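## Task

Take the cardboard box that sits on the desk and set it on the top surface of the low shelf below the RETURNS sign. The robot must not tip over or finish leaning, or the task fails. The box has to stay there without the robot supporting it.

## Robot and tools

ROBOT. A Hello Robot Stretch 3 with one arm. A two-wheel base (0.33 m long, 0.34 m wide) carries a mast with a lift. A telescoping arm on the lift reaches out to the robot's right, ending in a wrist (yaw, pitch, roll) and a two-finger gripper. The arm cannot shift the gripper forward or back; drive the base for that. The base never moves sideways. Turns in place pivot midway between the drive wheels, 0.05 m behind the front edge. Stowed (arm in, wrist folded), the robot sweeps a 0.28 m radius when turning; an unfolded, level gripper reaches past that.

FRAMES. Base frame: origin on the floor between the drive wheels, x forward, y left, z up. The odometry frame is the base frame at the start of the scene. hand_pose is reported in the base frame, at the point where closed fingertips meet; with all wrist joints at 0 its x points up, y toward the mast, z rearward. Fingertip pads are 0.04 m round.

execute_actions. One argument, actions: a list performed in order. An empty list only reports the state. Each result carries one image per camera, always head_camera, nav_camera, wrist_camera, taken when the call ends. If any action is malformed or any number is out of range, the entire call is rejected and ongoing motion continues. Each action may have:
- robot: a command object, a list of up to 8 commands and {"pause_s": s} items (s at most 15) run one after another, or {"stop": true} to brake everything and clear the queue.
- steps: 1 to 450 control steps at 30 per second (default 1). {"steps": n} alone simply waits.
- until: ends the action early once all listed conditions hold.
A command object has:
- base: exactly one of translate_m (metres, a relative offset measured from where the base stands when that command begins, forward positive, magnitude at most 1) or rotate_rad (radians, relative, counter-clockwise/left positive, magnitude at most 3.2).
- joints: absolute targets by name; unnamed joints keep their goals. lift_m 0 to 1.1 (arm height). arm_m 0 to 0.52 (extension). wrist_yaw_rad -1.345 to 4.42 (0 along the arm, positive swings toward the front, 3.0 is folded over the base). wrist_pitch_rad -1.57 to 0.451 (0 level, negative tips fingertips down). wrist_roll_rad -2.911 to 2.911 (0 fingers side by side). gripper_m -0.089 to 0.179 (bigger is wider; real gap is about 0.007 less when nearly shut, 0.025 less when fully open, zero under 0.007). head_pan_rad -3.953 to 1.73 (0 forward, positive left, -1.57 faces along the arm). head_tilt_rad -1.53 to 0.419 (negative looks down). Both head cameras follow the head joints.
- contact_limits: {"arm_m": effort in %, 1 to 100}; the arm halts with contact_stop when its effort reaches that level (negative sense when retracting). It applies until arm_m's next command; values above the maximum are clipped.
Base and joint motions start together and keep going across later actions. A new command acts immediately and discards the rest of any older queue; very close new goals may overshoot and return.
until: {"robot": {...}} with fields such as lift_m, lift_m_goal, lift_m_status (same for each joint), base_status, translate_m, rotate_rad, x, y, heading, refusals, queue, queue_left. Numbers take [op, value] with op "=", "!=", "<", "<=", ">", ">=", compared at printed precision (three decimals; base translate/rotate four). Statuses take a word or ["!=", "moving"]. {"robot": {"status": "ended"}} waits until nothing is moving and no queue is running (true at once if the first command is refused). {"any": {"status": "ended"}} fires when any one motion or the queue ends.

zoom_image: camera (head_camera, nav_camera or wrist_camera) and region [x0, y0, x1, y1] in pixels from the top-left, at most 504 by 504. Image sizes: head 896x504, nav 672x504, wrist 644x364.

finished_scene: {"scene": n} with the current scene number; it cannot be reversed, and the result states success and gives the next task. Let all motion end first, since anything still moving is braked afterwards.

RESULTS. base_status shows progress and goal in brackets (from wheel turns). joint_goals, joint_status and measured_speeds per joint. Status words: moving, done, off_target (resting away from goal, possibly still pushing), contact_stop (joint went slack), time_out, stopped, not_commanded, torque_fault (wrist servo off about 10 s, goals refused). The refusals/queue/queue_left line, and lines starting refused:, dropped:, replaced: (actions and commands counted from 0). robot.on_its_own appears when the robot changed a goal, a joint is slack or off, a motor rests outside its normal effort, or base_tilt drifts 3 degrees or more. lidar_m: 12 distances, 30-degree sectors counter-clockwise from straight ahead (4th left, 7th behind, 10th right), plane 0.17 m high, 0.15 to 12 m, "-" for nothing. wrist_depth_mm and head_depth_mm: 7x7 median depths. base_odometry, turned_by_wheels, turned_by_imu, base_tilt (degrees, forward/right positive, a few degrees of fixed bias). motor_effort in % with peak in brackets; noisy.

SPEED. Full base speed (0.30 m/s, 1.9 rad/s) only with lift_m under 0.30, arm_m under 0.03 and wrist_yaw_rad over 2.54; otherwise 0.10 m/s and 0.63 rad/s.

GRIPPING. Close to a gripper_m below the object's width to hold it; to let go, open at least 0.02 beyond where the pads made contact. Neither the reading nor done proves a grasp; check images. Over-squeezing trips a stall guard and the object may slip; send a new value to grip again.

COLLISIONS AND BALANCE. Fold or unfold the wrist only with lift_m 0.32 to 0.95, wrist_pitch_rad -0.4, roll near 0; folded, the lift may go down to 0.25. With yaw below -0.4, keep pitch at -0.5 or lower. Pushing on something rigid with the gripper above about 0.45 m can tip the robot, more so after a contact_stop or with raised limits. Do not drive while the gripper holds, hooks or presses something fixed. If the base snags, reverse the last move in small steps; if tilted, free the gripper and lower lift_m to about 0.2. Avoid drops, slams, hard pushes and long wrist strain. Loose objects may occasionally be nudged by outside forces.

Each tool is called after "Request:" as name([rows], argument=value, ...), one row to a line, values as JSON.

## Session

Request:
execute_actions(actions=[])

Scene clock: 0.00 s.
robot.base_odometry: x=+0.000 y=+0.000 heading=+0.000 (m, m, rad; robot's odometry frame)
robot.turned_by_wheels: +0.000 (rad since the last result)
robot.turned_by_imu: +0.000 (rad since the last result)
robot.base_tilt: forward=-1.5 right=+0.1 (deg)
robot.lidar_m: 0.64 0.64 0.71 1.61 1.61 1.07 0.71 0.86 0.77 1.86 1.43 0.78
robot.head_depth_mm: 691 696 703 713 717 722 729 / 662 669 675 682 689 694 701 / 637 643 649 657 661 668 674 / 615 621 624 628 644 652 656 / 595 600 602 608 616 618 623 / 574 577 582 588 592 597 602 / 556 559 563 567 572 577 581
robot.base_status: not_commanded
robot.joint_positions: lift_m=+0.577 arm_m=-0.001 wrist_yaw_rad=+3.033 wrist_pitch_rad=-0.446 wrist_roll_rad=-0.001 gripper_m=+0.037 head_pan_rad=+0.010 head_tilt_rad=+0.009
robot.joint_goals: lift_m=+0.577 arm_m=-0.001 wrist_yaw_rad=+3.033 wrist_pitch_rad=-0.446 wrist_roll_rad=-0.001 gripper_m=+0.037 head_pan_rad=+0.010 head_tilt_rad=+0.009
robot.joint_status: lift_m=not_commanded arm_m=not_commanded wrist_yaw_rad=not_commanded wrist_pitch_rad=not_commanded wrist_roll_rad=not_commanded gripper_m=not_commanded head_pan_rad=not_commanded head_tilt_rad=not_commanded
robot.measured_speeds: translate_m=+0.000 rotate_rad=+0.000 lift_m=+0.000 arm_m=+0.000 wrist_yaw_rad=+0.000 wrist_pitch_rad=+0.000 wrist_roll_rad=+0.000 head_pan_rad=+0.000 head_tilt_rad=+0.000
robot: refusals=0 queue=idle queue_left=0
robot.motor_effort: left_wheel=+0 right_wheel=+0 lift_m=+40 arm_m=+0 wrist_yaw_rad=+0 wrist_pitch_rad=+5 wrist_roll_rad=-1 gripper_m=+0 head_pan_rad=-1 head_tilt_rad=+1 (%)
robot.hand_pose: x=+0.0027 y=+0.0751 z=+0.5839 quat_wxyz=(+0.194, +0.696, +0.119, +0.681) (m; robot's base frame)
robot.wrist_depth_mm: - - - - - 687 543 / - - - - - 733 572 / - - - - - 777 594 / - - - - - 809 619 / - - - - - 871 655 / 933 916 - 853 - 797 671 / 783 784 - 759 709 708 685
pictures: head_camera (sideways: a quarter turn clockwise sets it upright), nav_camera (sideways: a quarter turn counterclockwise sets it upright), wrist_camera
camera_calibration (this result's frames):
head_camera: T_world_to_cam=[[-0.0391585, -0.0124753, -0.999155, 1.3197], [-0.00260852, 0.99992, -0.0123826, 0.0195593], [0.99923, 0.00212143, -0.0391879, 0.00516122], [0, 0, 0, 1]] pos_world=[0.0465714, -0.00310502, 1.31903]
nav_camera: T_world_to_cam=[[0.0160961, 0.0160703, 0.999741, -1.25786], [-0.016044, -0.999738, 0.0163285, 0.0339221], [0.999742, -0.0163027, -0.0158341, -0.0252531], [0, 0, 0, 1]] pos_world=[0.0460375, 0.0537157, 1.25658]
wrist_camera: T_world_to_cam=[[0.995038, -0.0774772, -0.0624179, 0.05041], [-0.0948335, -0.548851, -0.830523, 0.567227], [0.0300885, 0.832322, -0.553475, 0.425494], [0, 0, 0, 1]] pos_world=[-0.00917023, -0.0389189, 0.709742]
Images, in order (width x height): head_camera 896x504, nav_camera 672x504, wrist_camera 644x364.

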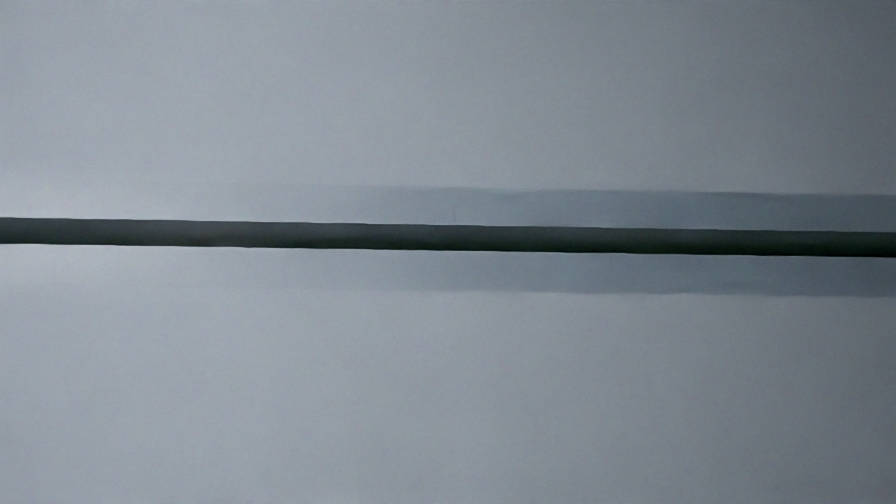

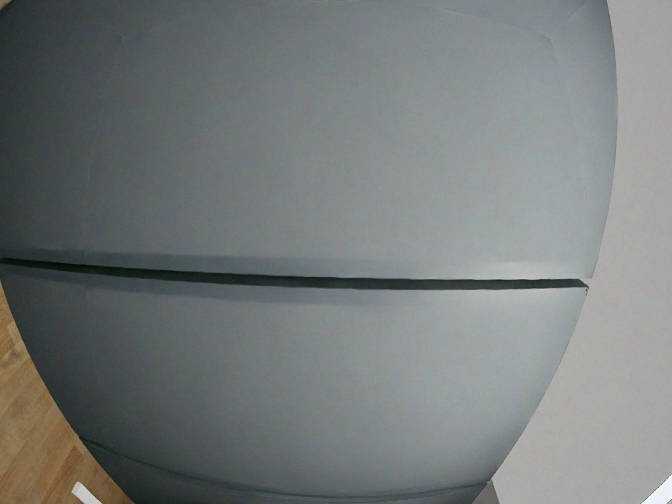

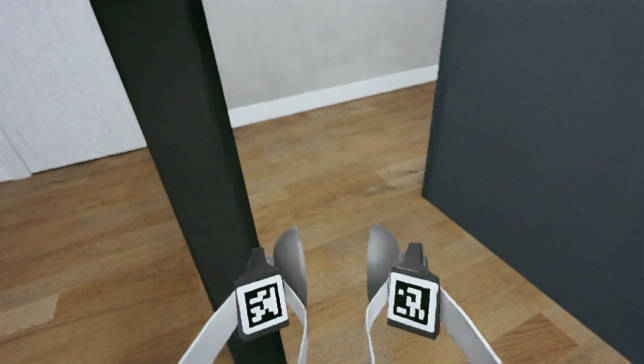

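Same layout, rotated about 1.07.

Request:
execute_actions([
  {"robot":{"base":{"rotate_rad":-1.3},"joints":{"head_pan_rad":-1.7,"lift_m":0.28}},"steps":450,"until":{"robot":{"base_status":"done"}}},
])

Request:
execute_actions([
  {"robot":{"joints":{"head_pan_rad":0,"head_tilt_rad":-0.5}},"steps":450,"until":{"robot":{"status":"ended"}}},
])

Scene clock: 6.40 s.
robot.base_odometry: x=+0.000 y=+0.000 heading=-1.300 (m, m, rad; robot's odometry frame)
robot.turned_by_wheels: -1.300 (rad since the last result)
robot.turned_by_imu: -1.299 (rad since the last result)
robot.base_tilt: forward=-1.7 right=+0.2 (deg)
robot.lidar_m: 1.73 0.98 0.68 0.64 0.65 0.85 1.61 1.06 1.08 0.71 0.77 1.45
robot.head_depth_mm: 1120 1127 1132 1144 1154 1165 1172 / 1092 1106 1112 1125 1130 1135 1146 / 1071 1074 1088 1094 1104 1107 1116 / 1046 1054 1062 1071 1079 1083 1092 / 1026 1031 1040 1042 1058 1063 1072 / 1005 1012 1017 1029 1031 1038 1051 / 982 992 997 1004 1011 1015 1024
robot.base_status: done (rotate_rad -1.2998 of -1.3000)
robot.joint_positions: lift_m=+0.285 arm_m=-0.001 wrist_yaw_rad=+3.033 wrist_pitch_rad=-0.447 wrist_roll_rad=-0.001 gripper_m=+0.037 head_pan_rad=-1.693 head_tilt_rad=+0.009
robot.joint_goals: lift_m=+0.280 arm_m=-0.001 wrist_yaw_rad=+3.033 wrist_pitch_rad=-0.447 wrist_roll_rad=-0.001 gripper_m=+0.037 head_pan_rad=-1.700 head_tilt_rad=+0.009
robot.joint_status: lift_m=moving arm_m=not_commanded wrist_yaw_rad=not_commanded wrist_pitch_rad=not_commanded wrist_roll_rad=not_commanded gripper_m=not_commanded head_pan_rad=done head_tilt_rad=not_commanded
robot.measured_speeds: translate_m=+0.000 rotate_rad=+0.000 lift_m=-0.047 arm_m=+0.000 wrist_yaw_rad=+0.000 wrist_pitch_rad=+0.000 wrist_roll_rad=+0.000 head_pan_rad=+0.000 head_tilt_rad=+0.000
robot: refusals=0 queue=running queue_left=0
robot.motor_effort: left_wheel=+4(8) right_wheel=-3(6) lift_m=+34(39) arm_m=+0(1) wrist_yaw_rad=+0(0) wrist_pitch_rad=+6(5) wrist_roll_rad=+0(0) gripper_m=+0(0) head_pan_rad=-4(48) head_tilt_rad=+1(1) (%)
robot.hand_pose: x=+0.0026 y=+0.0750 z=+0.2912 quat_wxyz=(+0.194, +0.696, +0.119, +0.681) (m; robot's base frame)
robot.wrist_depth_mm: 567 - 608 632 657 689 719 / 604 630 655 683 733 753 798 / 658 684 724 761 790 814 838 / 712 734 759 733 708 701 676 / 658 626 - 606 598 572 561 / 536 530 - 526 - 486 474 / 467 - - - 416 422 412
pictures: head_camera (sideways: a quarter turn clockwise sets it upright), nav_camera (sideways: a quarter turn counterclockwise sets it upright), wrist_camera
camera_calibration (this result's frames):
head_camera: T_world_to_cam=[[-0.00718486, 0.0404645, -0.999155, 1.31951], [0.991475, -0.129707, -0.0123826, 0.0134954], [-0.130098, -0.990726, -0.0391877, 0.0120499], [0, 0, 0, 1]] pos_world=[-0.00233219, -0.0397048, 1.31903]
nav_camera: T_world_to_cam=[[0.0137994, -0.0180806, 0.999741, -1.25785], [-0.988827, 0.148171, 0.0163285, 0.0398561], [-0.148428, -0.988796, -0.0158339, -0.0182495], [0, 0, 0, 1]] pos_world=[0.0540597, -0.0466932, 1.25658]
wrist_camera: T_world_to_cam=[[0.995034, -0.0775146, -0.0624368, 0.0321545], [-0.0948886, -0.549366, -0.830177, 0.324069], [0.0300502, 0.831979, -0.553993, 0.263775], [0, 0, 0, 1]] pos_world=[-0.00917081, -0.0389299, 0.417172]
Images, in order (width x height): head_camera 896x504, nav_camera 672x504, wrist_camera 644x364.

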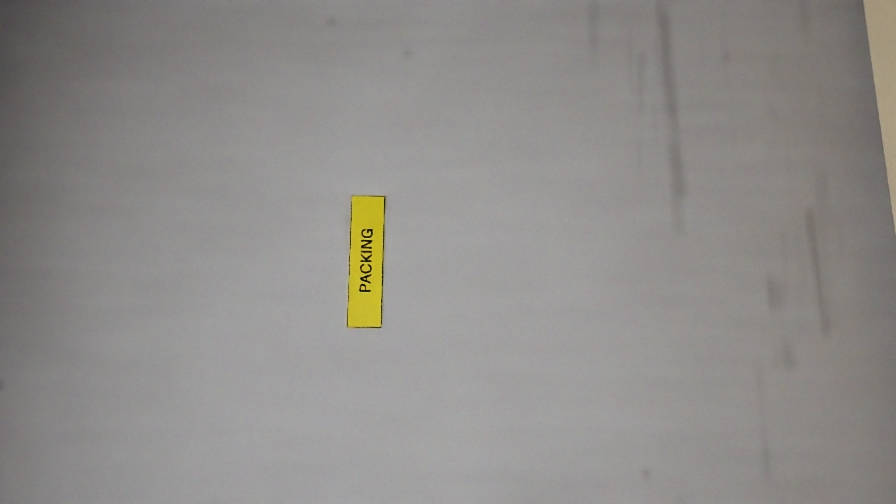

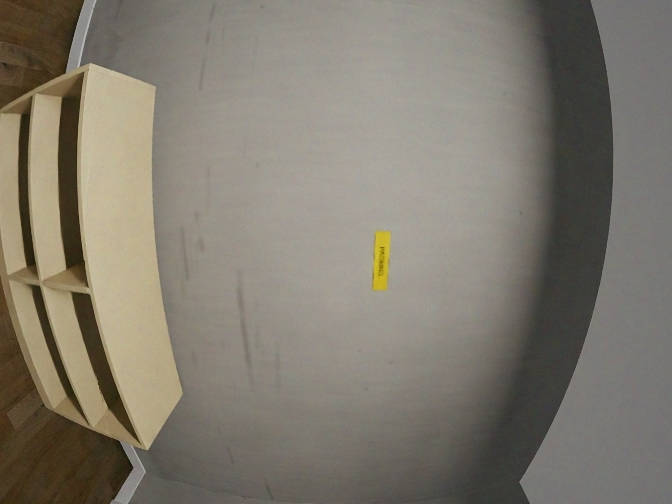

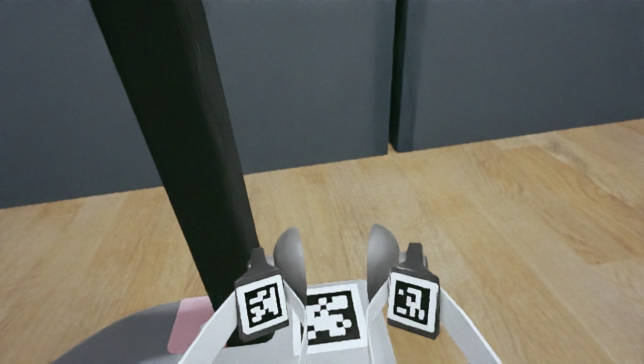

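Scene clock: 7.80 s.
robot.base_odometry: x=+0.000 y=+0.000 heading=-1.300 (m, m, rad; robot's odometry frame)
robot.turned_by_wheels: +0.000 (rad since the last result)
robot.turned_by_imu: +0.000 (rad since the last result)
robot.base_tilt: forward=-1.6 right=+0.2 (deg)
robot.lidar_m: 1.73 0.97 0.68 0.64 0.65 0.85 1.61 1.07 1.08 0.71 0.77 1.46
robot.head_depth_mm: 1850 1670 2195 2240 1918 1558 1316 / 1841 1668 2207 2360 1921 1566 1321 / 1810 1657 2173 2355 1912 1553 1310 / 1809 1641 2155 2288 1914 1552 1314 / 1799 1630 2073 2192 1831 1551 1310 / 1785 1625 2077 2264 1837 1543 1306 / 1768 1595 2052 2226 1871 1552 1300
robot.base_status: done (rotate_rad -1.2998 of -1.3000)
robot.joint_positions: lift_m=+0.280 arm_m=-0.001 wrist_yaw_rad=+3.033 wrist_pitch_rad=-0.447 wrist_roll_rad=-0.001 gripper_m=+0.037 head_pan_rad=-0.007 head_tilt_rad=-0.493
robot.joint_goals: lift_m=+0.280 arm_m=-0.001 wrist_yaw_rad=+3.033 wrist_pitch_rad=-0.447 wrist_roll_rad=-0.001 gripper_m=+0.037 head_pan_rad=+0.000 head_tilt_rad=-0.500
robot.joint_status: lift_m=done arm_m=not_commanded wrist_yaw_rad=not_commanded wrist_pitch_rad=not_commanded wrist_roll_rad=not_commanded gripper_m=not_commanded head_pan_rad=done head_tilt_rad=done
robot.measured_speeds: translate_m=+0.000 rotate_rad=+0.000 lift_m=+0.000 arm_m=+0.000 wrist_yaw_rad=+0.000 wrist_pitch_rad=+0.000 wrist_roll_rad=+0.000 head_pan_rad=+0.000 head_tilt_rad=+0.000
robot: refusals=0 queue=done queue_left=0
robot.motor_effort: left_wheel=+4(4) right_wheel=-3(3) lift_m=+34(33) arm_m=+0(0) wrist_yaw_rad=+0(0) wrist_pitch_rad=+5(5) wrist_roll_rad=-1(0) gripper_m=+0(1) head_pan_rad=+4(51) head_tilt_rad=-4(22) (%)
robot.hand_pose: x=+0.0026 y=+0.0750 z=+0.2864 quat_wxyz=(+0.194, +0.696, +0.119, +0.680) (m; robot's base frame)
robot.wrist_depth_mm: 575 - 596 626 662 690 734 / 602 622 664 690 729 753 800 / 650 681 713 747 790 811 841 / 716 721 751 733 710 674 668 / 639 626 - 603 588 563 547 / 533 528 - 528 - 475 465 / 460 - - - 413 415 412
pictures: head_camera (sideways: a quarter turn clockwise sets it upright), nav_camera (sideways: a quarter turn counterclockwise sets it upright), wrist_camera
camera_calibration (this result's frames):
head_camera: T_world_to_cam=[[-0.515299, -0.00834332, -0.85697, 1.13688], [0.00807602, 0.999861, -0.0145906, 0.0223598], [0.856972, -0.0144394, -0.51516, 0.625507], [0, 0, 0, 1]] pos_world=[0.0496103, -0.00383932, 1.29683]
nav_camera: T_world_to_cam=[[0.495426, 0.0123211, 0.868563, -1.08938], [-0.0225227, -0.999381, 0.0270237, 0.0200521], [0.868358, -0.0329507, -0.494842, 0.598994], [0, 0, 0, 1]] pos_world=[0.02002, 0.0531993, 1.24206]
wrist_camera: T_world_to_cam=[[0.995033, -0.0775236, -0.0624405, 0.0318563], [-0.0949003, -0.549463, -0.830111, 0.320059], [0.0300443, 0.831913, -0.554091, 0.261158], [0, 0, 0, 1]] pos_world=[-0.00917072, -0.0389306, 0.412379]
Images, in order (width x height): head_camera 896x504, nav_camera 672x504, wrist_camera 644x364.

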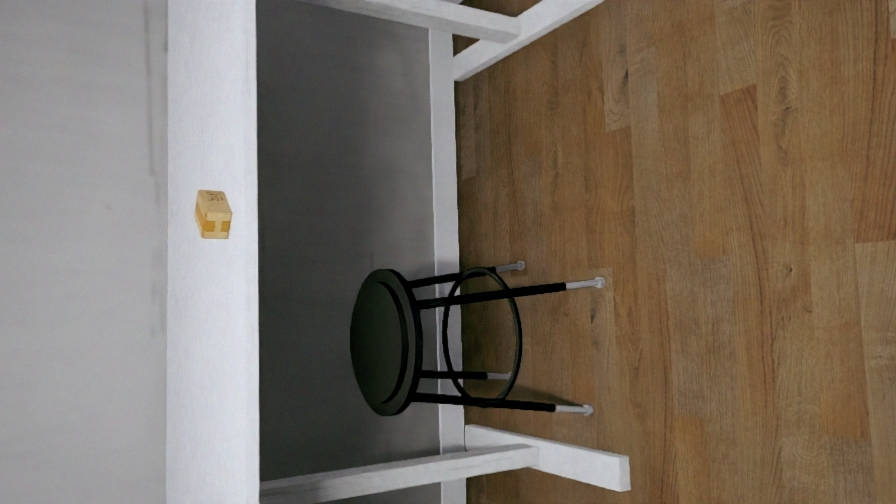

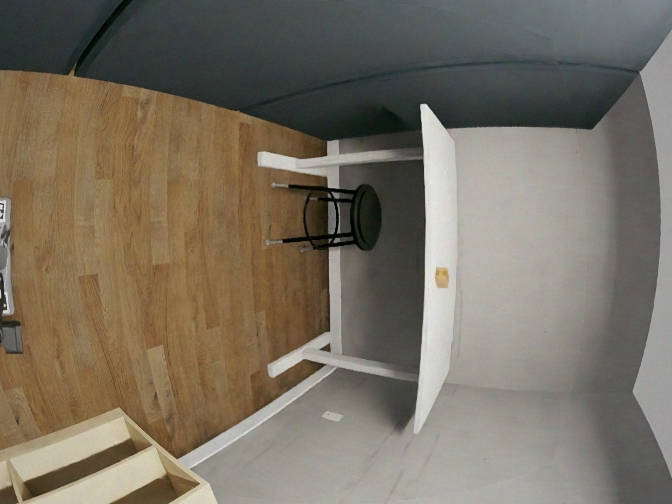

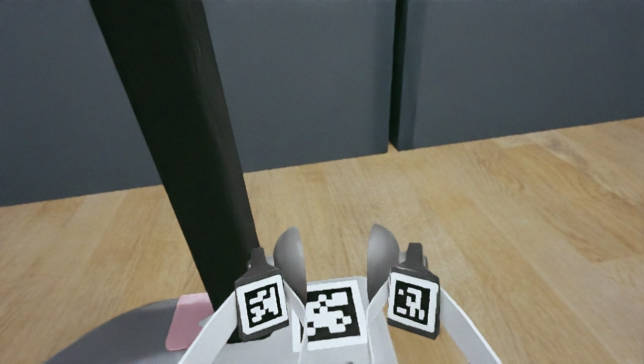

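Request:
execute_actions([
  {"robot":[{"base":{"translate_m":0.78},"joints":{"head_pan_rad":-1.6}},{"base":{"rotate_rad":1.6},"joints":{"lift_m":1.09}}],"steps":450,"until":{"robot":{"lift_m":[">",0.35]}}},
  {"robot":{"joints":{"wrist_yaw_rad":-0.4}},"steps":90},
  {"robot":{"joints":{"wrist_yaw_rad":-0.5,"wrist_pitch_rad":-0.5,"gripper_m":0.179}},"steps":450,"until":{"robot":{"status":"ended"}}},
  {"robot":{"joints":{"arm_m":0.25}},"steps":450,"until":{"robot":{"status":"ended"}}},
])

Scene clock: 25.47 s.
robot.base_odometry: x=+0.209 y=-0.752 heading=+0.300 (m, m, rad; robot's odometry frame)
robot.turned_by_wheels: +1.600 (rad since the last result)
robot.turned_by_imu: +1.596 (rad since the last result)
robot.base_tilt: forward=-1.8 right=+0.2 (deg)
robot.lidar_m: 0.69 0.71 0.94 2.38 1.19 0.73 1.04 1.07 1.19 0.66 0.78 0.72
robot.head_depth_mm: - 1268 1028 704 1746 1562 1324 / - - 899 673 1748 1572 1311 / - - 804 668 1715 1554 1317 / 1115 - 842 667 1649 1511 1311 / 1134 1231 943 663 1086 1000 1253 / 1138 1227 938 664 1084 959 1275 / 1127 1216 930 659 1113 1426 1283
robot.base_status: done (rotate_rad +1.5999 of +1.6000)
robot.joint_positions: lift_m=+1.090 arm_m=+0.250 wrist_yaw_rad=-0.499 wrist_pitch_rad=-0.513 wrist_roll_rad=-0.001 gripper_m=+0.179 head_pan_rad=-1.593 head_tilt_rad=-0.495
robot.joint_goals: lift_m=+1.090 arm_m=+0.250 wrist_yaw_rad=-0.500 wrist_pitch_rad=-0.500 wrist_roll_rad=-0.001 gripper_m=+0.179 head_pan_rad=-1.600 head_tilt_rad=-0.500
robot.joint_status: lift_m=done arm_m=done wrist_yaw_rad=done wrist_pitch_rad=done wrist_roll_rad=not_commanded gripper_m=done head_pan_rad=done head_tilt_rad=done
robot.measured_speeds: translate_m=+0.000 rotate_rad=+0.000 lift_m=+0.000 arm_m=+0.000 wrist_yaw_rad=+0.000 wrist_pitch_rad=+0.000 wrist_roll_rad=+0.000 head_pan_rad=+0.000 head_tilt_rad=+0.000
robot: refusals=0 queue=done queue_left=0
robot.motor_effort: left_wheel=-3(12) right_wheel=+4(10) lift_m=+45(47) arm_m=+5(5) wrist_yaw_rad=-1(3) wrist_pitch_rad=+5(6) wrist_roll_rad=-1(0) gripper_m=+0(96) head_pan_rad=-4(52) head_tilt_rad=-2(3) (%)
robot.hand_pose: x=-0.1227 y=-0.5802 z=+1.0818 quat_wxyz=(+0.619, +0.005, -0.707, -0.343) (m; robot's base frame)
robot.wrist_depth_mm: 647 731 826 917 - 904 764 / 694 736 742 712 690 649 610 / 587 562 552 527 510 497 477 / 460 445 437 425 411 400 392 / 377 372 353 305 345 344 844 / 322 323 299 287 296 298 897 / - 269 269 264 265 - -
pictures: head_camera (sideways: a quarter turn clockwise sets it upright), nav_camera (sideways: a quarter turn counterclockwise sets it upright), wrist_camera
camera_calibration (this result's frames):
head_camera: T_world_to_cam=[[-0.000531597, 0.516402, -0.856346, 1.13293], [0.999625, -0.0231682, -0.0145916, 0.0163126], [-0.0273751, -0.856033, -0.516196, 0.63225], [0, 0, 0, 1]] pos_world=[0.00160371, -0.0434412, 1.29678]
nav_camera: T_world_to_cam=[[0.00480893, -0.496606, 0.867963, -1.08561], [-0.998927, 0.0375909, 0.0270422, 0.0259842], [-0.0460568, -0.867162, -0.495892, 0.605938], [0, 0, 0, 1]] pos_world=[0.0590845, -0.0146501, 1.24205]
wrist_camera: T_world_to_cam=[[-0.888585, 0.454178, -0.0643299, 0.234882], [0.322648, 0.519152, -0.791442, 1.2378], [-0.326058, -0.724019, -0.60785, 0.362351], [0, 0, 0, 1]] pos_world=[-0.0725142, -0.486935, 1.21501]
Images, in order (width x height): head_camera 896x504, nav_camera 672x504, wrist_camera 644x364.

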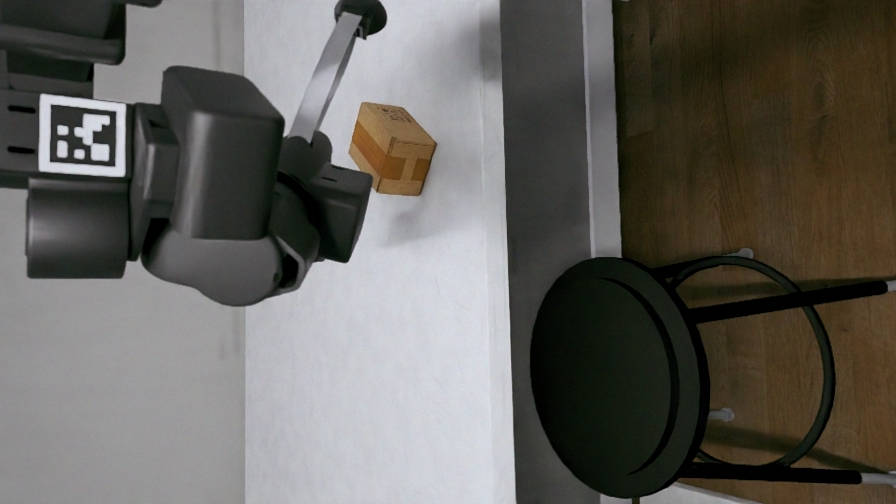

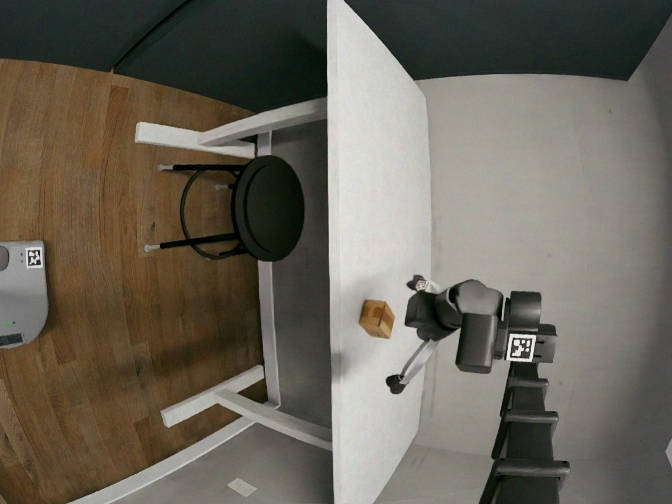

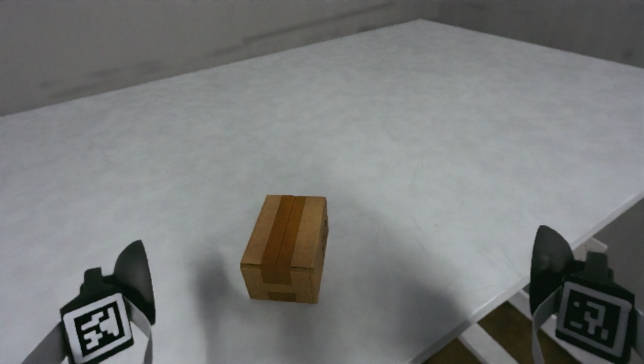

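Request:
execute_actions([
  {"robot":[{"joints":{"arm_m":0.362,"wrist_yaw_rad":-0.54,"lift_m":1.05}},{"joints":{"lift_m":0.992}}],"steps":450,"until":{"robot":{"status":"ended"}}},
])

Request:
execute_actions([
  {"robot":[{"joints":{"gripper_m":0.015}},{"joints":{"lift_m":1.03}}],"steps":450,"until":{"robot":{"status":"ended"}}},
])

Scene clock: 31.50 s.
robot.base_odometry: x=+0.209 y=-0.752 heading=+0.300 (m, m, rad; robot's odometry frame)
robot.turned_by_wheels: +0.000 (rad since the last result)
robot.turned_by_imu: -0.001 (rad since the last result)
robot.base_tilt: forward=-1.7 right=+0.3 (deg)
robot.lidar_m: 0.69 0.71 0.94 2.38 1.19 0.73 1.04 1.07 1.18 0.66 0.77 0.72
robot.head_depth_mm: 1174 1266 - 647 1750 1557 1323 / 1163 1224 894 673 1732 1563 1316 / 1159 1232 - 669 1722 1548 1322 / 1148 1234 - 639 1650 1520 1311 / 1145 1232 946 663 1087 1002 1258 / 1134 1232 938 661 1085 954 1280 / 1121 1221 933 659 1114 1430 1284
robot.base_status: done (rotate_rad +1.5998 of +1.6000)
robot.joint_positions: lift_m=+0.992 arm_m=+0.362 wrist_yaw_rad=-0.539 wrist_pitch_rad=-0.513 wrist_roll_rad=-0.001 gripper_m=+0.179 head_pan_rad=-1.593 head_tilt_rad=-0.495
robot.joint_goals: lift_m=+0.992 arm_m=+0.362 wrist_yaw_rad=-0.540 wrist_pitch_rad=-0.500 wrist_roll_rad=-0.001 gripper_m=+0.179 head_pan_rad=-1.600 head_tilt_rad=-0.500
robot.joint_status: lift_m=done arm_m=done wrist_yaw_rad=done wrist_pitch_rad=done wrist_roll_rad=not_commanded gripper_m=done head_pan_rad=done head_tilt_rad=done
robot.measured_speeds: translate_m=+0.000 rotate_rad=+0.000 lift_m=+0.000 arm_m=+0.000 wrist_yaw_rad=+0.000 wrist_pitch_rad=+0.000 wrist_roll_rad=+0.000 head_pan_rad=+0.000 head_tilt_rad=+0.000
robot: refusals=0 queue=done queue_left=0
robot.motor_effort: left_wheel=-3(3) right_wheel=+5(5) lift_m=+34(45) arm_m=+5(4) wrist_yaw_rad=-1(3) wrist_pitch_rad=+5(5) wrist_roll_rad=-1(0) gripper_m=+0(1) head_pan_rad=-4(4) head_tilt_rad=-2(2) (%)
robot.hand_pose: x=-0.1300 y=-0.6880 z=+0.9841 quat_wxyz=(+0.612, -0.009, -0.707, -0.355) (m; robot's base frame)
robot.wrist_depth_mm: 566 629 680 651 609 576 549 / 507 482 461 439 419 401 383 / 363 354 342 329 317 308 297 / 286 278 269 182 253 247 242 / 233 231 225 150 200 211 205 / 199 199 190 129 173 181 180 / - 167 164 128 152 159 -
pictures: head_camera (sideways: a quarter turn clockwise sets it upright), nav_camera (sideways: a quarter turn counterclockwise sets it upright), wrist_camera
camera_calibration (this result's frames):
head_camera: T_world_to_cam=[[-0.000531291, 0.516402, -0.856346, 1.13293], [0.999625, -0.0231688, -0.0145916, 0.0163126], [-0.0273756, -0.856033, -0.516196, 0.63225], [0, 0, 0, 1]] pos_world=[0.00160369, -0.0434412, 1.29678]
nav_camera: T_world_to_cam=[[0.00480863, -0.496606, 0.867963, -1.08561], [-0.998927, 0.0375915, 0.0270422, 0.0259842], [-0.0460574, -0.867162, -0.495892, 0.605938], [0, 0, 0, 1]] pos_world=[0.0590845, -0.0146501, 1.24205]
wrist_camera: T_world_to_cam=[[-0.869862, 0.489082, -0.0643367, 0.297561], [0.343093, 0.506122, -0.791282, 1.21232], [-0.35444, -0.71038, -0.608057, 0.228444], [0, 0, 0, 1]] pos_world=[-0.0761333, -0.596832, 1.11734]
Images, in order (width x height): head_camera 896x504, nav_camera 672x504, wrist_camera 644x364.

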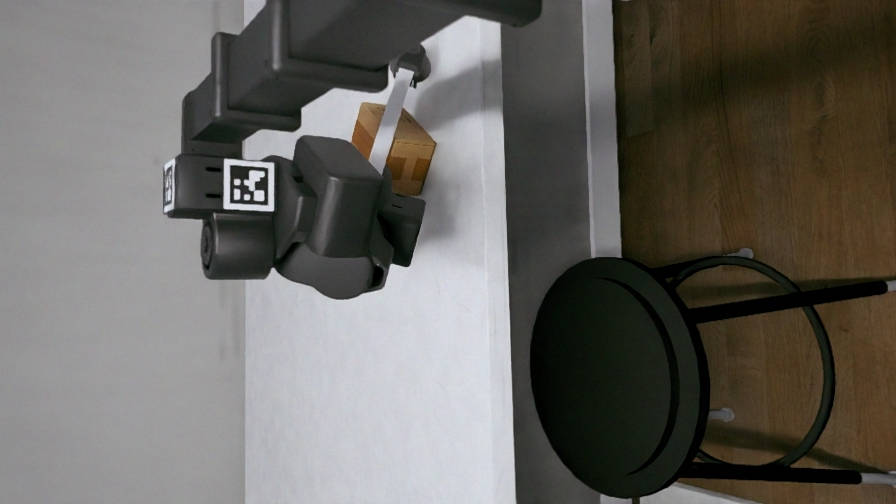

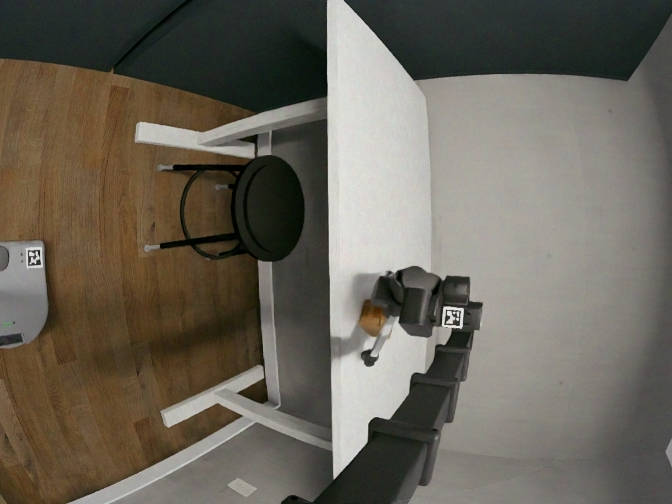

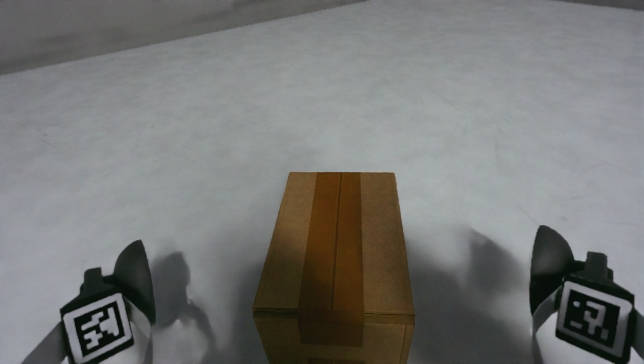

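Scene clock: 34.43 s.
robot.base_odometry: x=+0.209 y=-0.752 heading=+0.300 (m, m, rad; robot's odometry frame)
robot.turned_by_wheels: +0.000 (rad since the last result)
robot.turned_by_imu: +0.000 (rad since the last result)
robot.base_tilt: forward=-1.6 right=+0.2 (deg)
robot.lidar_m: 0.69 0.71 0.94 2.38 1.19 0.73 1.04 1.06 1.18 0.66 0.77 0.72
robot.head_depth_mm: 1167 - 859 704 1752 1566 1322 / 1163 - 988 672 1736 1559 1314 / 1144 - - 667 1707 1564 1306 / 1149 1213 - 666 1648 1508 1311 / 1141 1232 942 663 1087 1003 1250 / 1130 1226 935 659 1085 963 1280 / 1123 1219 928 659 1113 1430 1283
robot.base_status: done (rotate_rad +1.5999 of +1.6000)
robot.joint_positions: lift_m=+1.030 arm_m=+0.362 wrist_yaw_rad=-0.539 wrist_pitch_rad=-0.521 wrist_roll_rad=-0.001 gripper_m=+0.020 head_pan_rad=-1.593 head_tilt_rad=-0.495
robot.joint_goals: lift_m=+1.030 arm_m=+0.362 wrist_yaw_rad=-0.540 wrist_pitch_rad=-0.500 wrist_roll_rad=-0.001 gripper_m=+0.018 head_pan_rad=-1.600 head_tilt_rad=-0.500
robot.joint_status: lift_m=done arm_m=done wrist_yaw_rad=done wrist_pitch_rad=done wrist_roll_rad=not_commanded gripper_m=done head_pan_rad=done head_tilt_rad=done
robot.measured_speeds: translate_m=+0.000 rotate_rad=+0.000 lift_m=+0.000 arm_m=+0.000 wrist_yaw_rad=+0.000 wrist_pitch_rad=+0.000 wrist_roll_rad=+0.000 head_pan_rad=+0.000 head_tilt_rad=+0.000
robot: refusals=0 queue=done queue_left=0
robot.motor_effort: left_wheel=-3(3) right_wheel=+4(4) lift_m=+46(47) arm_m=+5(5) wrist_yaw_rad=-2(2) wrist_pitch_rad=+8(7) wrist_roll_rad=+0(1) gripper_m=-24(100) head_pan_rad=-5(4) head_tilt_rad=-2(3) (%)
robot.hand_pose: x=-0.1294 y=-0.6871 z=+1.0201 quat_wxyz=(+0.611, -0.006, -0.707, -0.358) (m; robot's base frame)
robot.wrist_depth_mm: 572 627 716 768 731 680 669 / 585 580 554 526 503 484 465 / 443 424 412 396 383 373 360 / 345 337 327 320 311 303 296 / 286 280 274 177 260 255 250 / 241 238 236 135 134 220 216 / 211 208 198 124 124 191 191
pictures: head_camera (sideways: a quarter turn clockwise sets it upright), nav_camera (sideways: a quarter turn counterclockwise sets it upright), wrist_camera
camera_calibration (this result's frames):
head_camera: T_world_to_cam=[[-0.000531352, 0.516402, -0.856346, 1.13293], [0.999625, -0.0231687, -0.0145916, 0.0163126], [-0.0273755, -0.856033, -0.516196, 0.63225], [0, 0, 0, 1]] pos_world=[0.00160369, -0.0434412, 1.29678]
nav_camera: T_world_to_cam=[[0.00480869, -0.496606, 0.867963, -1.08561], [-0.998927, 0.0375914, 0.0270422, 0.0259842], [-0.0460573, -0.867162, -0.495892, 0.605938], [0, 0, 0, 1]] pos_world=[0.0590845, -0.0146501, 1.24205]
wrist_camera: T_world_to_cam=[[-0.869567, 0.489579, -0.0645364, 0.300475], [0.34623, 0.511268, -0.786594, 1.23928], [-0.352105, -0.706341, -0.614089, 0.260453], [0, 0, 0, 1]] pos_world=[-0.0760862, -0.596743, 1.15414]
Images, in order (width x height): head_camera 896x504, nav_camera 672x504, wrist_camera 644x364.

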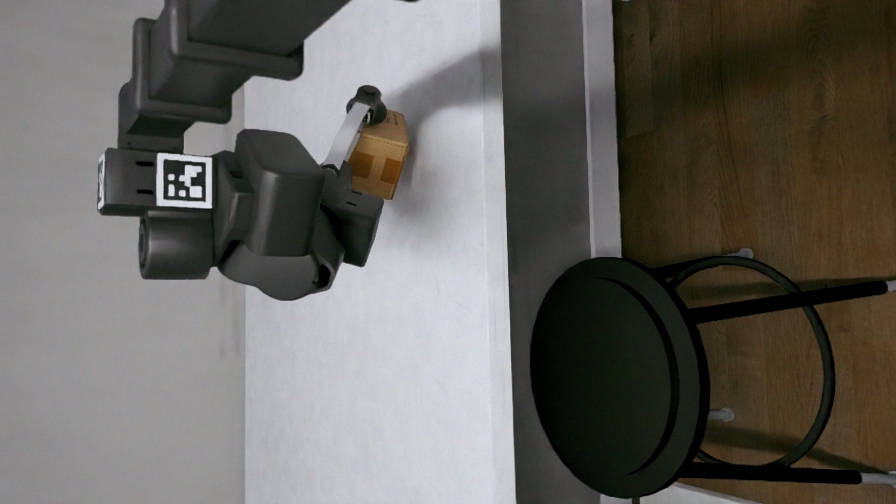

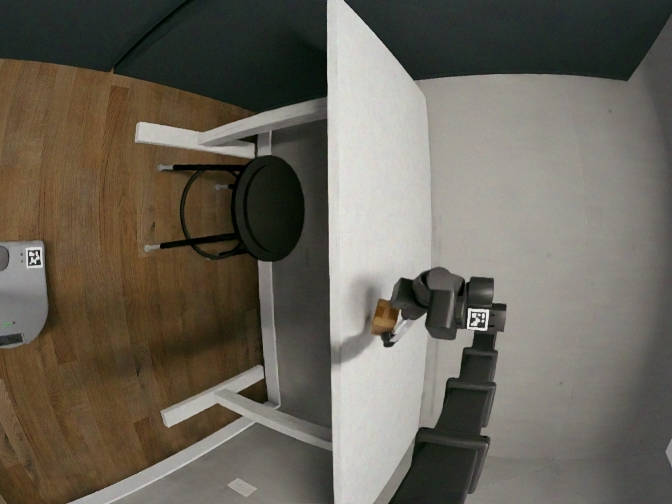

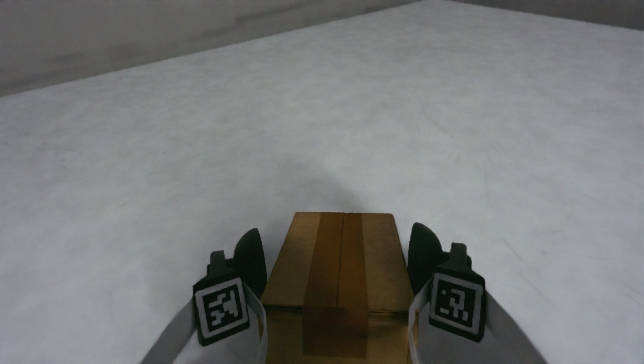

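Request:
execute_actions([
  {"robot":{"joints":{"lift_m":1.0}},"steps":450,"until":{"robot":{"status":"ended"}}},
  {"robot":[{"joints":{"gripper_m":0.11}},{"base":{"translate_m":-0.007},"joints":{"lift_m":0.978,"arm_m":0.375}},{"joints":{"gripper_m":0.0}}],"steps":450,"until":{"robot":{"status":"ended"}}},
  {"robot":{"joints":{"lift_m":1.03}},"steps":450,"until":{"robot":{"status":"ended"}}},
])

Scene clock: 41.00 s.
robot.base_odometry: x=+0.202 y=-0.754 heading=+0.300 (m, m, rad; robot's odometry frame)
robot.turned_by_wheels: +0.000 (rad since the last result)
robot.turned_by_imu: -0.001 (rad since the last result)
robot.base_tilt: forward=-1.5 right=+0.3 (deg)
robot.lidar_m: 0.70 0.71 0.95 2.39 1.19 0.72 1.03 1.06 1.18 0.66 0.77 0.73
robot.head_depth_mm: 1172 - 860 703 1750 1559 1320 / 1160 - 984 676 1736 1559 1317 / 1145 - 728 669 1739 1559 1320 / 1149 - 805 669 1660 1505 1302 / 1139 1244 942 665 1092 1000 1256 / 1135 1228 936 664 1088 959 1279 / 1121 1214 932 659 1110 1039 1248
robot.base_status: done (translate_m -0.0070 of -0.0070)
robot.joint_positions: lift_m=+1.030 arm_m=+0.375 wrist_yaw_rad=-0.542 wrist_pitch_rad=-0.513 wrist_roll_rad=-0.001 gripper_m=+0.110 head_pan_rad=-1.593 head_tilt_rad=-0.495
robot.joint_goals: lift_m=+1.030 arm_m=+0.375 wrist_yaw_rad=-0.540 wrist_pitch_rad=-0.500 wrist_roll_rad=-0.001 gripper_m=+0.110 head_pan_rad=-1.600 head_tilt_rad=-0.500
robot.joint_status: lift_m=done arm_m=done wrist_yaw_rad=done wrist_pitch_rad=done wrist_roll_rad=not_commanded gripper_m=done head_pan_rad=done head_tilt_rad=done
robot.measured_speeds: translate_m=+0.000 rotate_rad=+0.000 lift_m=+0.000 arm_m=+0.000 wrist_yaw_rad=+0.000 wrist_pitch_rad=+0.000 wrist_roll_rad=+0.000 head_pan_rad=+0.000 head_tilt_rad=+0.000
robot: refusals=0 queue=done queue_left=0
robot.motor_effort: left_wheel=-2(7) right_wheel=+3(9) lift_m=+44(46) arm_m=+4(13) wrist_yaw_rad=+1(1) wrist_pitch_rad=+5(7) wrist_roll_rad=+0(0) gripper_m=-1(93) head_pan_rad=-4(4) head_tilt_rad=-3(2) (%)
robot.hand_pose: x=-0.1306 y=-0.7007 z=+1.0218 quat_wxyz=(+0.611, -0.010, -0.707, -0.356) (m; robot's base frame)
robot.wrist_depth_mm: 558 623 699 781 747 719 688 / 572 594 561 547 513 494 472 / 452 434 419 407 390 377 365 / 355 340 333 323 316 307 297 / 291 281 277 270 265 261 252 / 244 243 235 174 197 227 219 / 213 211 205 151 189 191 192
pictures: head_camera (sideways: a quarter turn clockwise sets it upright), nav_camera (sideways: a quarter turn counterclockwise sets it upright), wrist_camera
dropped: robot: command 1 of its queue: lift_m: contact_stop
camera_calibration (this result's frames):
head_camera: T_world_to_cam=[[-0.000531536, 0.516402, -0.856346, 1.13293], [0.999625, -0.0231683, -0.0145916, 0.0163126], [-0.0273752, -0.856033, -0.516196, 0.63225], [0, 0, 0, 1]] pos_world=[0.00160371, -0.0434412, 1.29678]
nav_camera: T_world_to_cam=[[0.00480887, -0.496606, 0.867963, -1.08561], [-0.998927, 0.037591, 0.0270422, 0.0259842], [-0.0460569, -0.867162, -0.495892, 0.605938], [0, 0, 0, 1]] pos_world=[0.0590845, -0.0146501, 1.24205]
wrist_camera: T_world_to_cam=[[-0.868263, 0.491916, -0.0643245, 0.307842], [0.344566, 0.504672, -0.791568, 1.24832], [-0.356923, -0.709453, -0.607686, 0.242089], [0, 0, 0, 1]] pos_world=[-0.0764331, -0.609673, 1.15504]
Images, in order (width x height): head_camera 896x504, nav_camera 672x504, wrist_camera 644x364.

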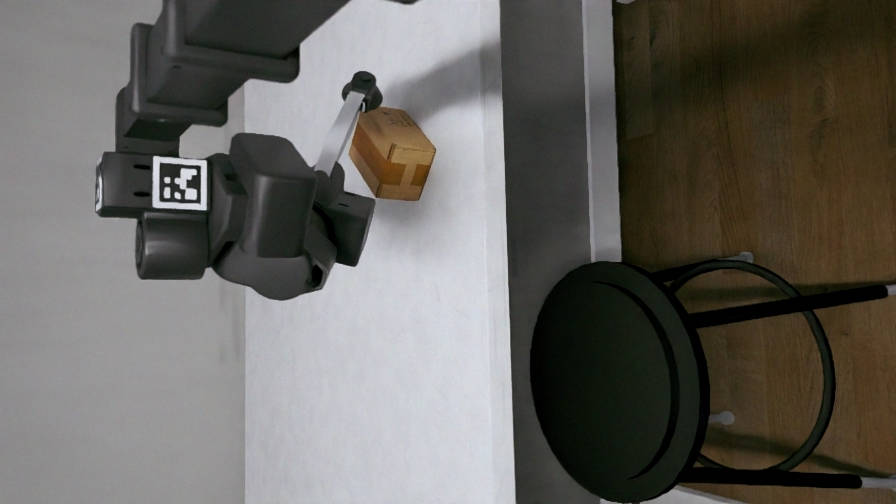

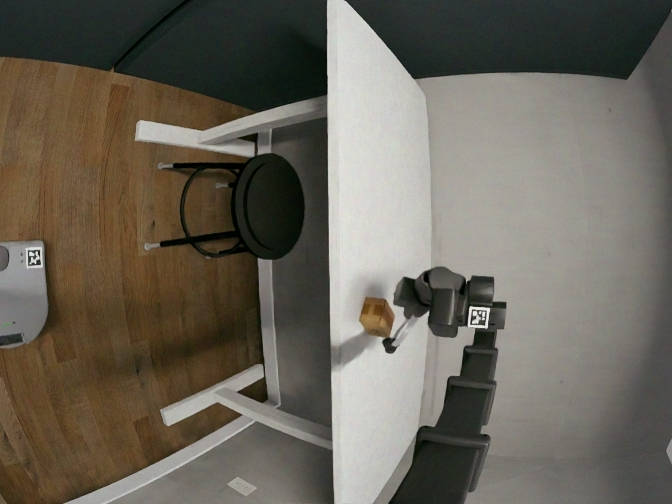

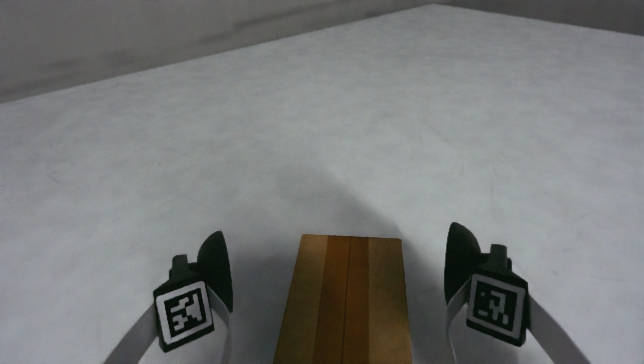

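Request:
execute_actions([
  {"robot":[{"joints":{"lift_m":0.99}},{"joints":{"gripper_m":0.01}},{"joints":{"lift_m":1.03}}],"steps":450,"until":{"robot":{"status":"ended"}}},
])

Scene clock: 46.00 s.
robot.base_odometry: x=+0.202 y=-0.754 heading=+0.300 (m, m, rad; robot's odometry frame)
robot.turned_by_wheels: +0.000 (rad since the last result)
robot.turned_by_imu: -0.001 (rad since the last result)
robot.base_tilt: forward=-1.7 right=+0.2 (deg)
robot.lidar_m: 0.70 0.72 0.95 2.38 1.19 0.72 1.03 1.06 1.18 0.66 0.78 0.73
robot.head_depth_mm: 1173 - 860 703 1752 1578 1319 / 1163 - 960 675 1759 1555 1315 / 1148 - 665 669 1720 1561 1316 / 1148 - - 667 1673 1514 1317 / 1148 1242 943 665 1086 1004 1262 / 1131 1226 940 663 1079 954 1281 / 1126 1222 931 661 1115 1040 1240
robot.base_status: done (translate_m -0.0070 of -0.0070)
robot.joint_positions: lift_m=+1.030 arm_m=+0.375 wrist_yaw_rad=-0.541 wrist_pitch_rad=-0.522 wrist_roll_rad=-0.001 gripper_m=+0.014 head_pan_rad=-1.593 head_tilt_rad=-0.495
robot.joint_goals: lift_m=+1.030 arm_m=+0.375 wrist_yaw_rad=-0.540 wrist_pitch_rad=-0.500 wrist_roll_rad=-0.001 gripper_m=+0.013 head_pan_rad=-1.600 head_tilt_rad=-0.500
robot.joint_status: lift_m=done arm_m=done wrist_yaw_rad=done wrist_pitch_rad=done wrist_roll_rad=not_commanded gripper_m=done head_pan_rad=done head_tilt_rad=done
robot.measured_speeds: translate_m=+0.000 rotate_rad=+0.000 lift_m=+0.000 arm_m=+0.000 wrist_yaw_rad=+0.000 wrist_pitch_rad=+0.000 wrist_roll_rad=+0.000 head_pan_rad=+0.000 head_tilt_rad=+0.000
robot: refusals=0 queue=done queue_left=0
robot.motor_effort: left_wheel=-2(4) right_wheel=+3(4) lift_m=+46(48) arm_m=+4(5) wrist_yaw_rad=+1(1) wrist_pitch_rad=+8(9) wrist_roll_rad=+0(0) gripper_m=-8(100) head_pan_rad=-4(4) head_tilt_rad=-3(2) (%)
robot.hand_pose: x=-0.1298 y=-0.6997 z=+1.0198 quat_wxyz=(+0.610, -0.006, -0.707, -0.359) (m; robot's base frame)
robot.wrist_depth_mm: 557 621 693 766 730 686 661 / 568 579 551 528 502 483 462 / 438 423 407 396 383 369 360 / 345 335 328 319 309 301 294 / 284 279 275 164 181 256 249 / 242 238 - 133 136 219 216 / 210 208 199 114 116 190 190
pictures: head_camera (sideways: a quarter turn clockwise sets it upright), nav_camera (sideways: a quarter turn counterclockwise sets it upright), wrist_camera
camera_calibration (this result's frames):
head_camera: T_world_to_cam=[[-0.000530758, 0.516412, -0.85634, 1.13292], [0.999625, -0.0231692, -0.0145916, 0.0163126], [-0.027376, -0.856027, -0.516206, 0.632263], [0, 0, 0, 1]] pos_world=[0.00160366, -0.0434411, 1.29678]
nav_camera: T_world_to_cam=[[0.00480811, -0.496616, 0.867957, -1.0856], [-0.998927, 0.0375918, 0.0270424, 0.025984], [-0.0460577, -0.867156, -0.495902, 0.605951], [0, 0, 0, 1]] pos_world=[0.0590845, -0.0146494, 1.24205]
wrist_camera: T_world_to_cam=[[-0.868276, 0.491868, -0.0645145, 0.30805], [0.348008, 0.511256, -0.785816, 1.24508], [-0.353535, -0.704757, -0.615086, 0.253211], [0, 0, 0, 1]] pos_world=[-0.0763059, -0.609622, 1.15402]
Images, in order (width x height): head_camera 896x504, nav_camera 672x504, wrist_camera 644x364.

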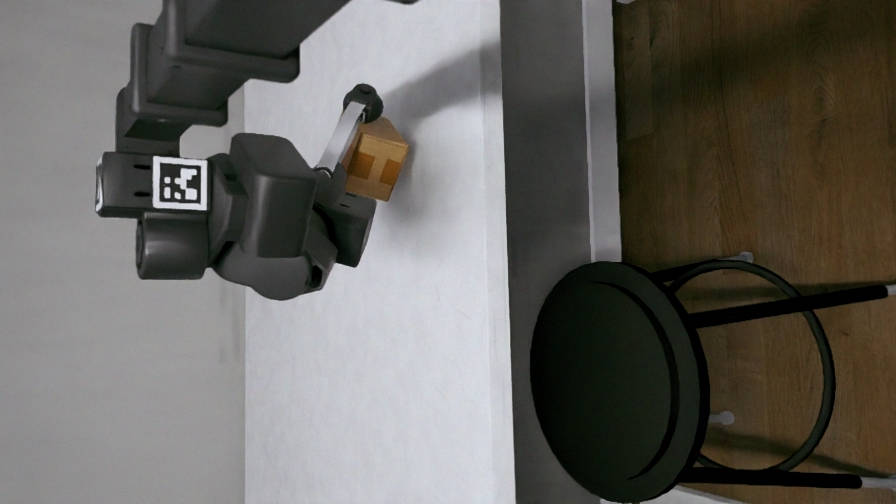

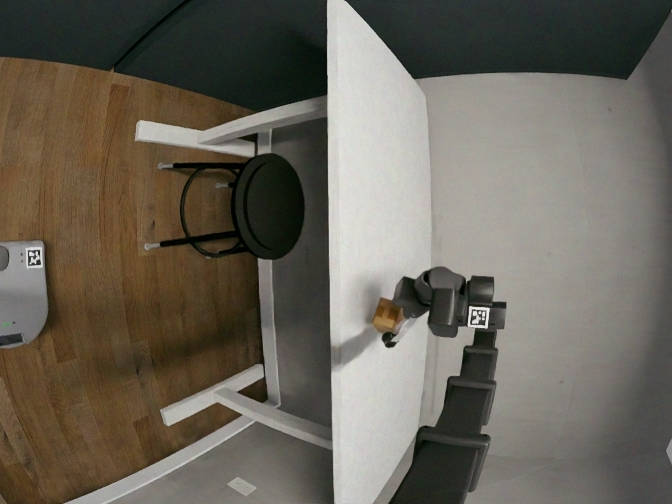

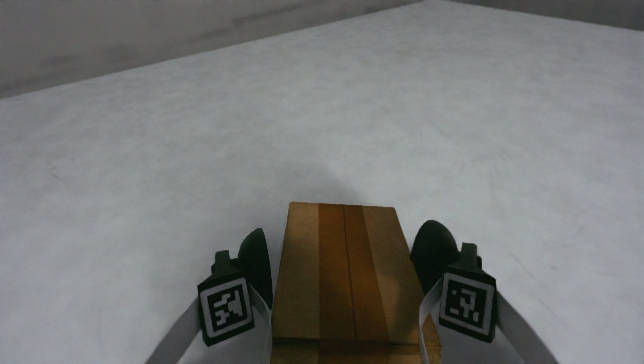

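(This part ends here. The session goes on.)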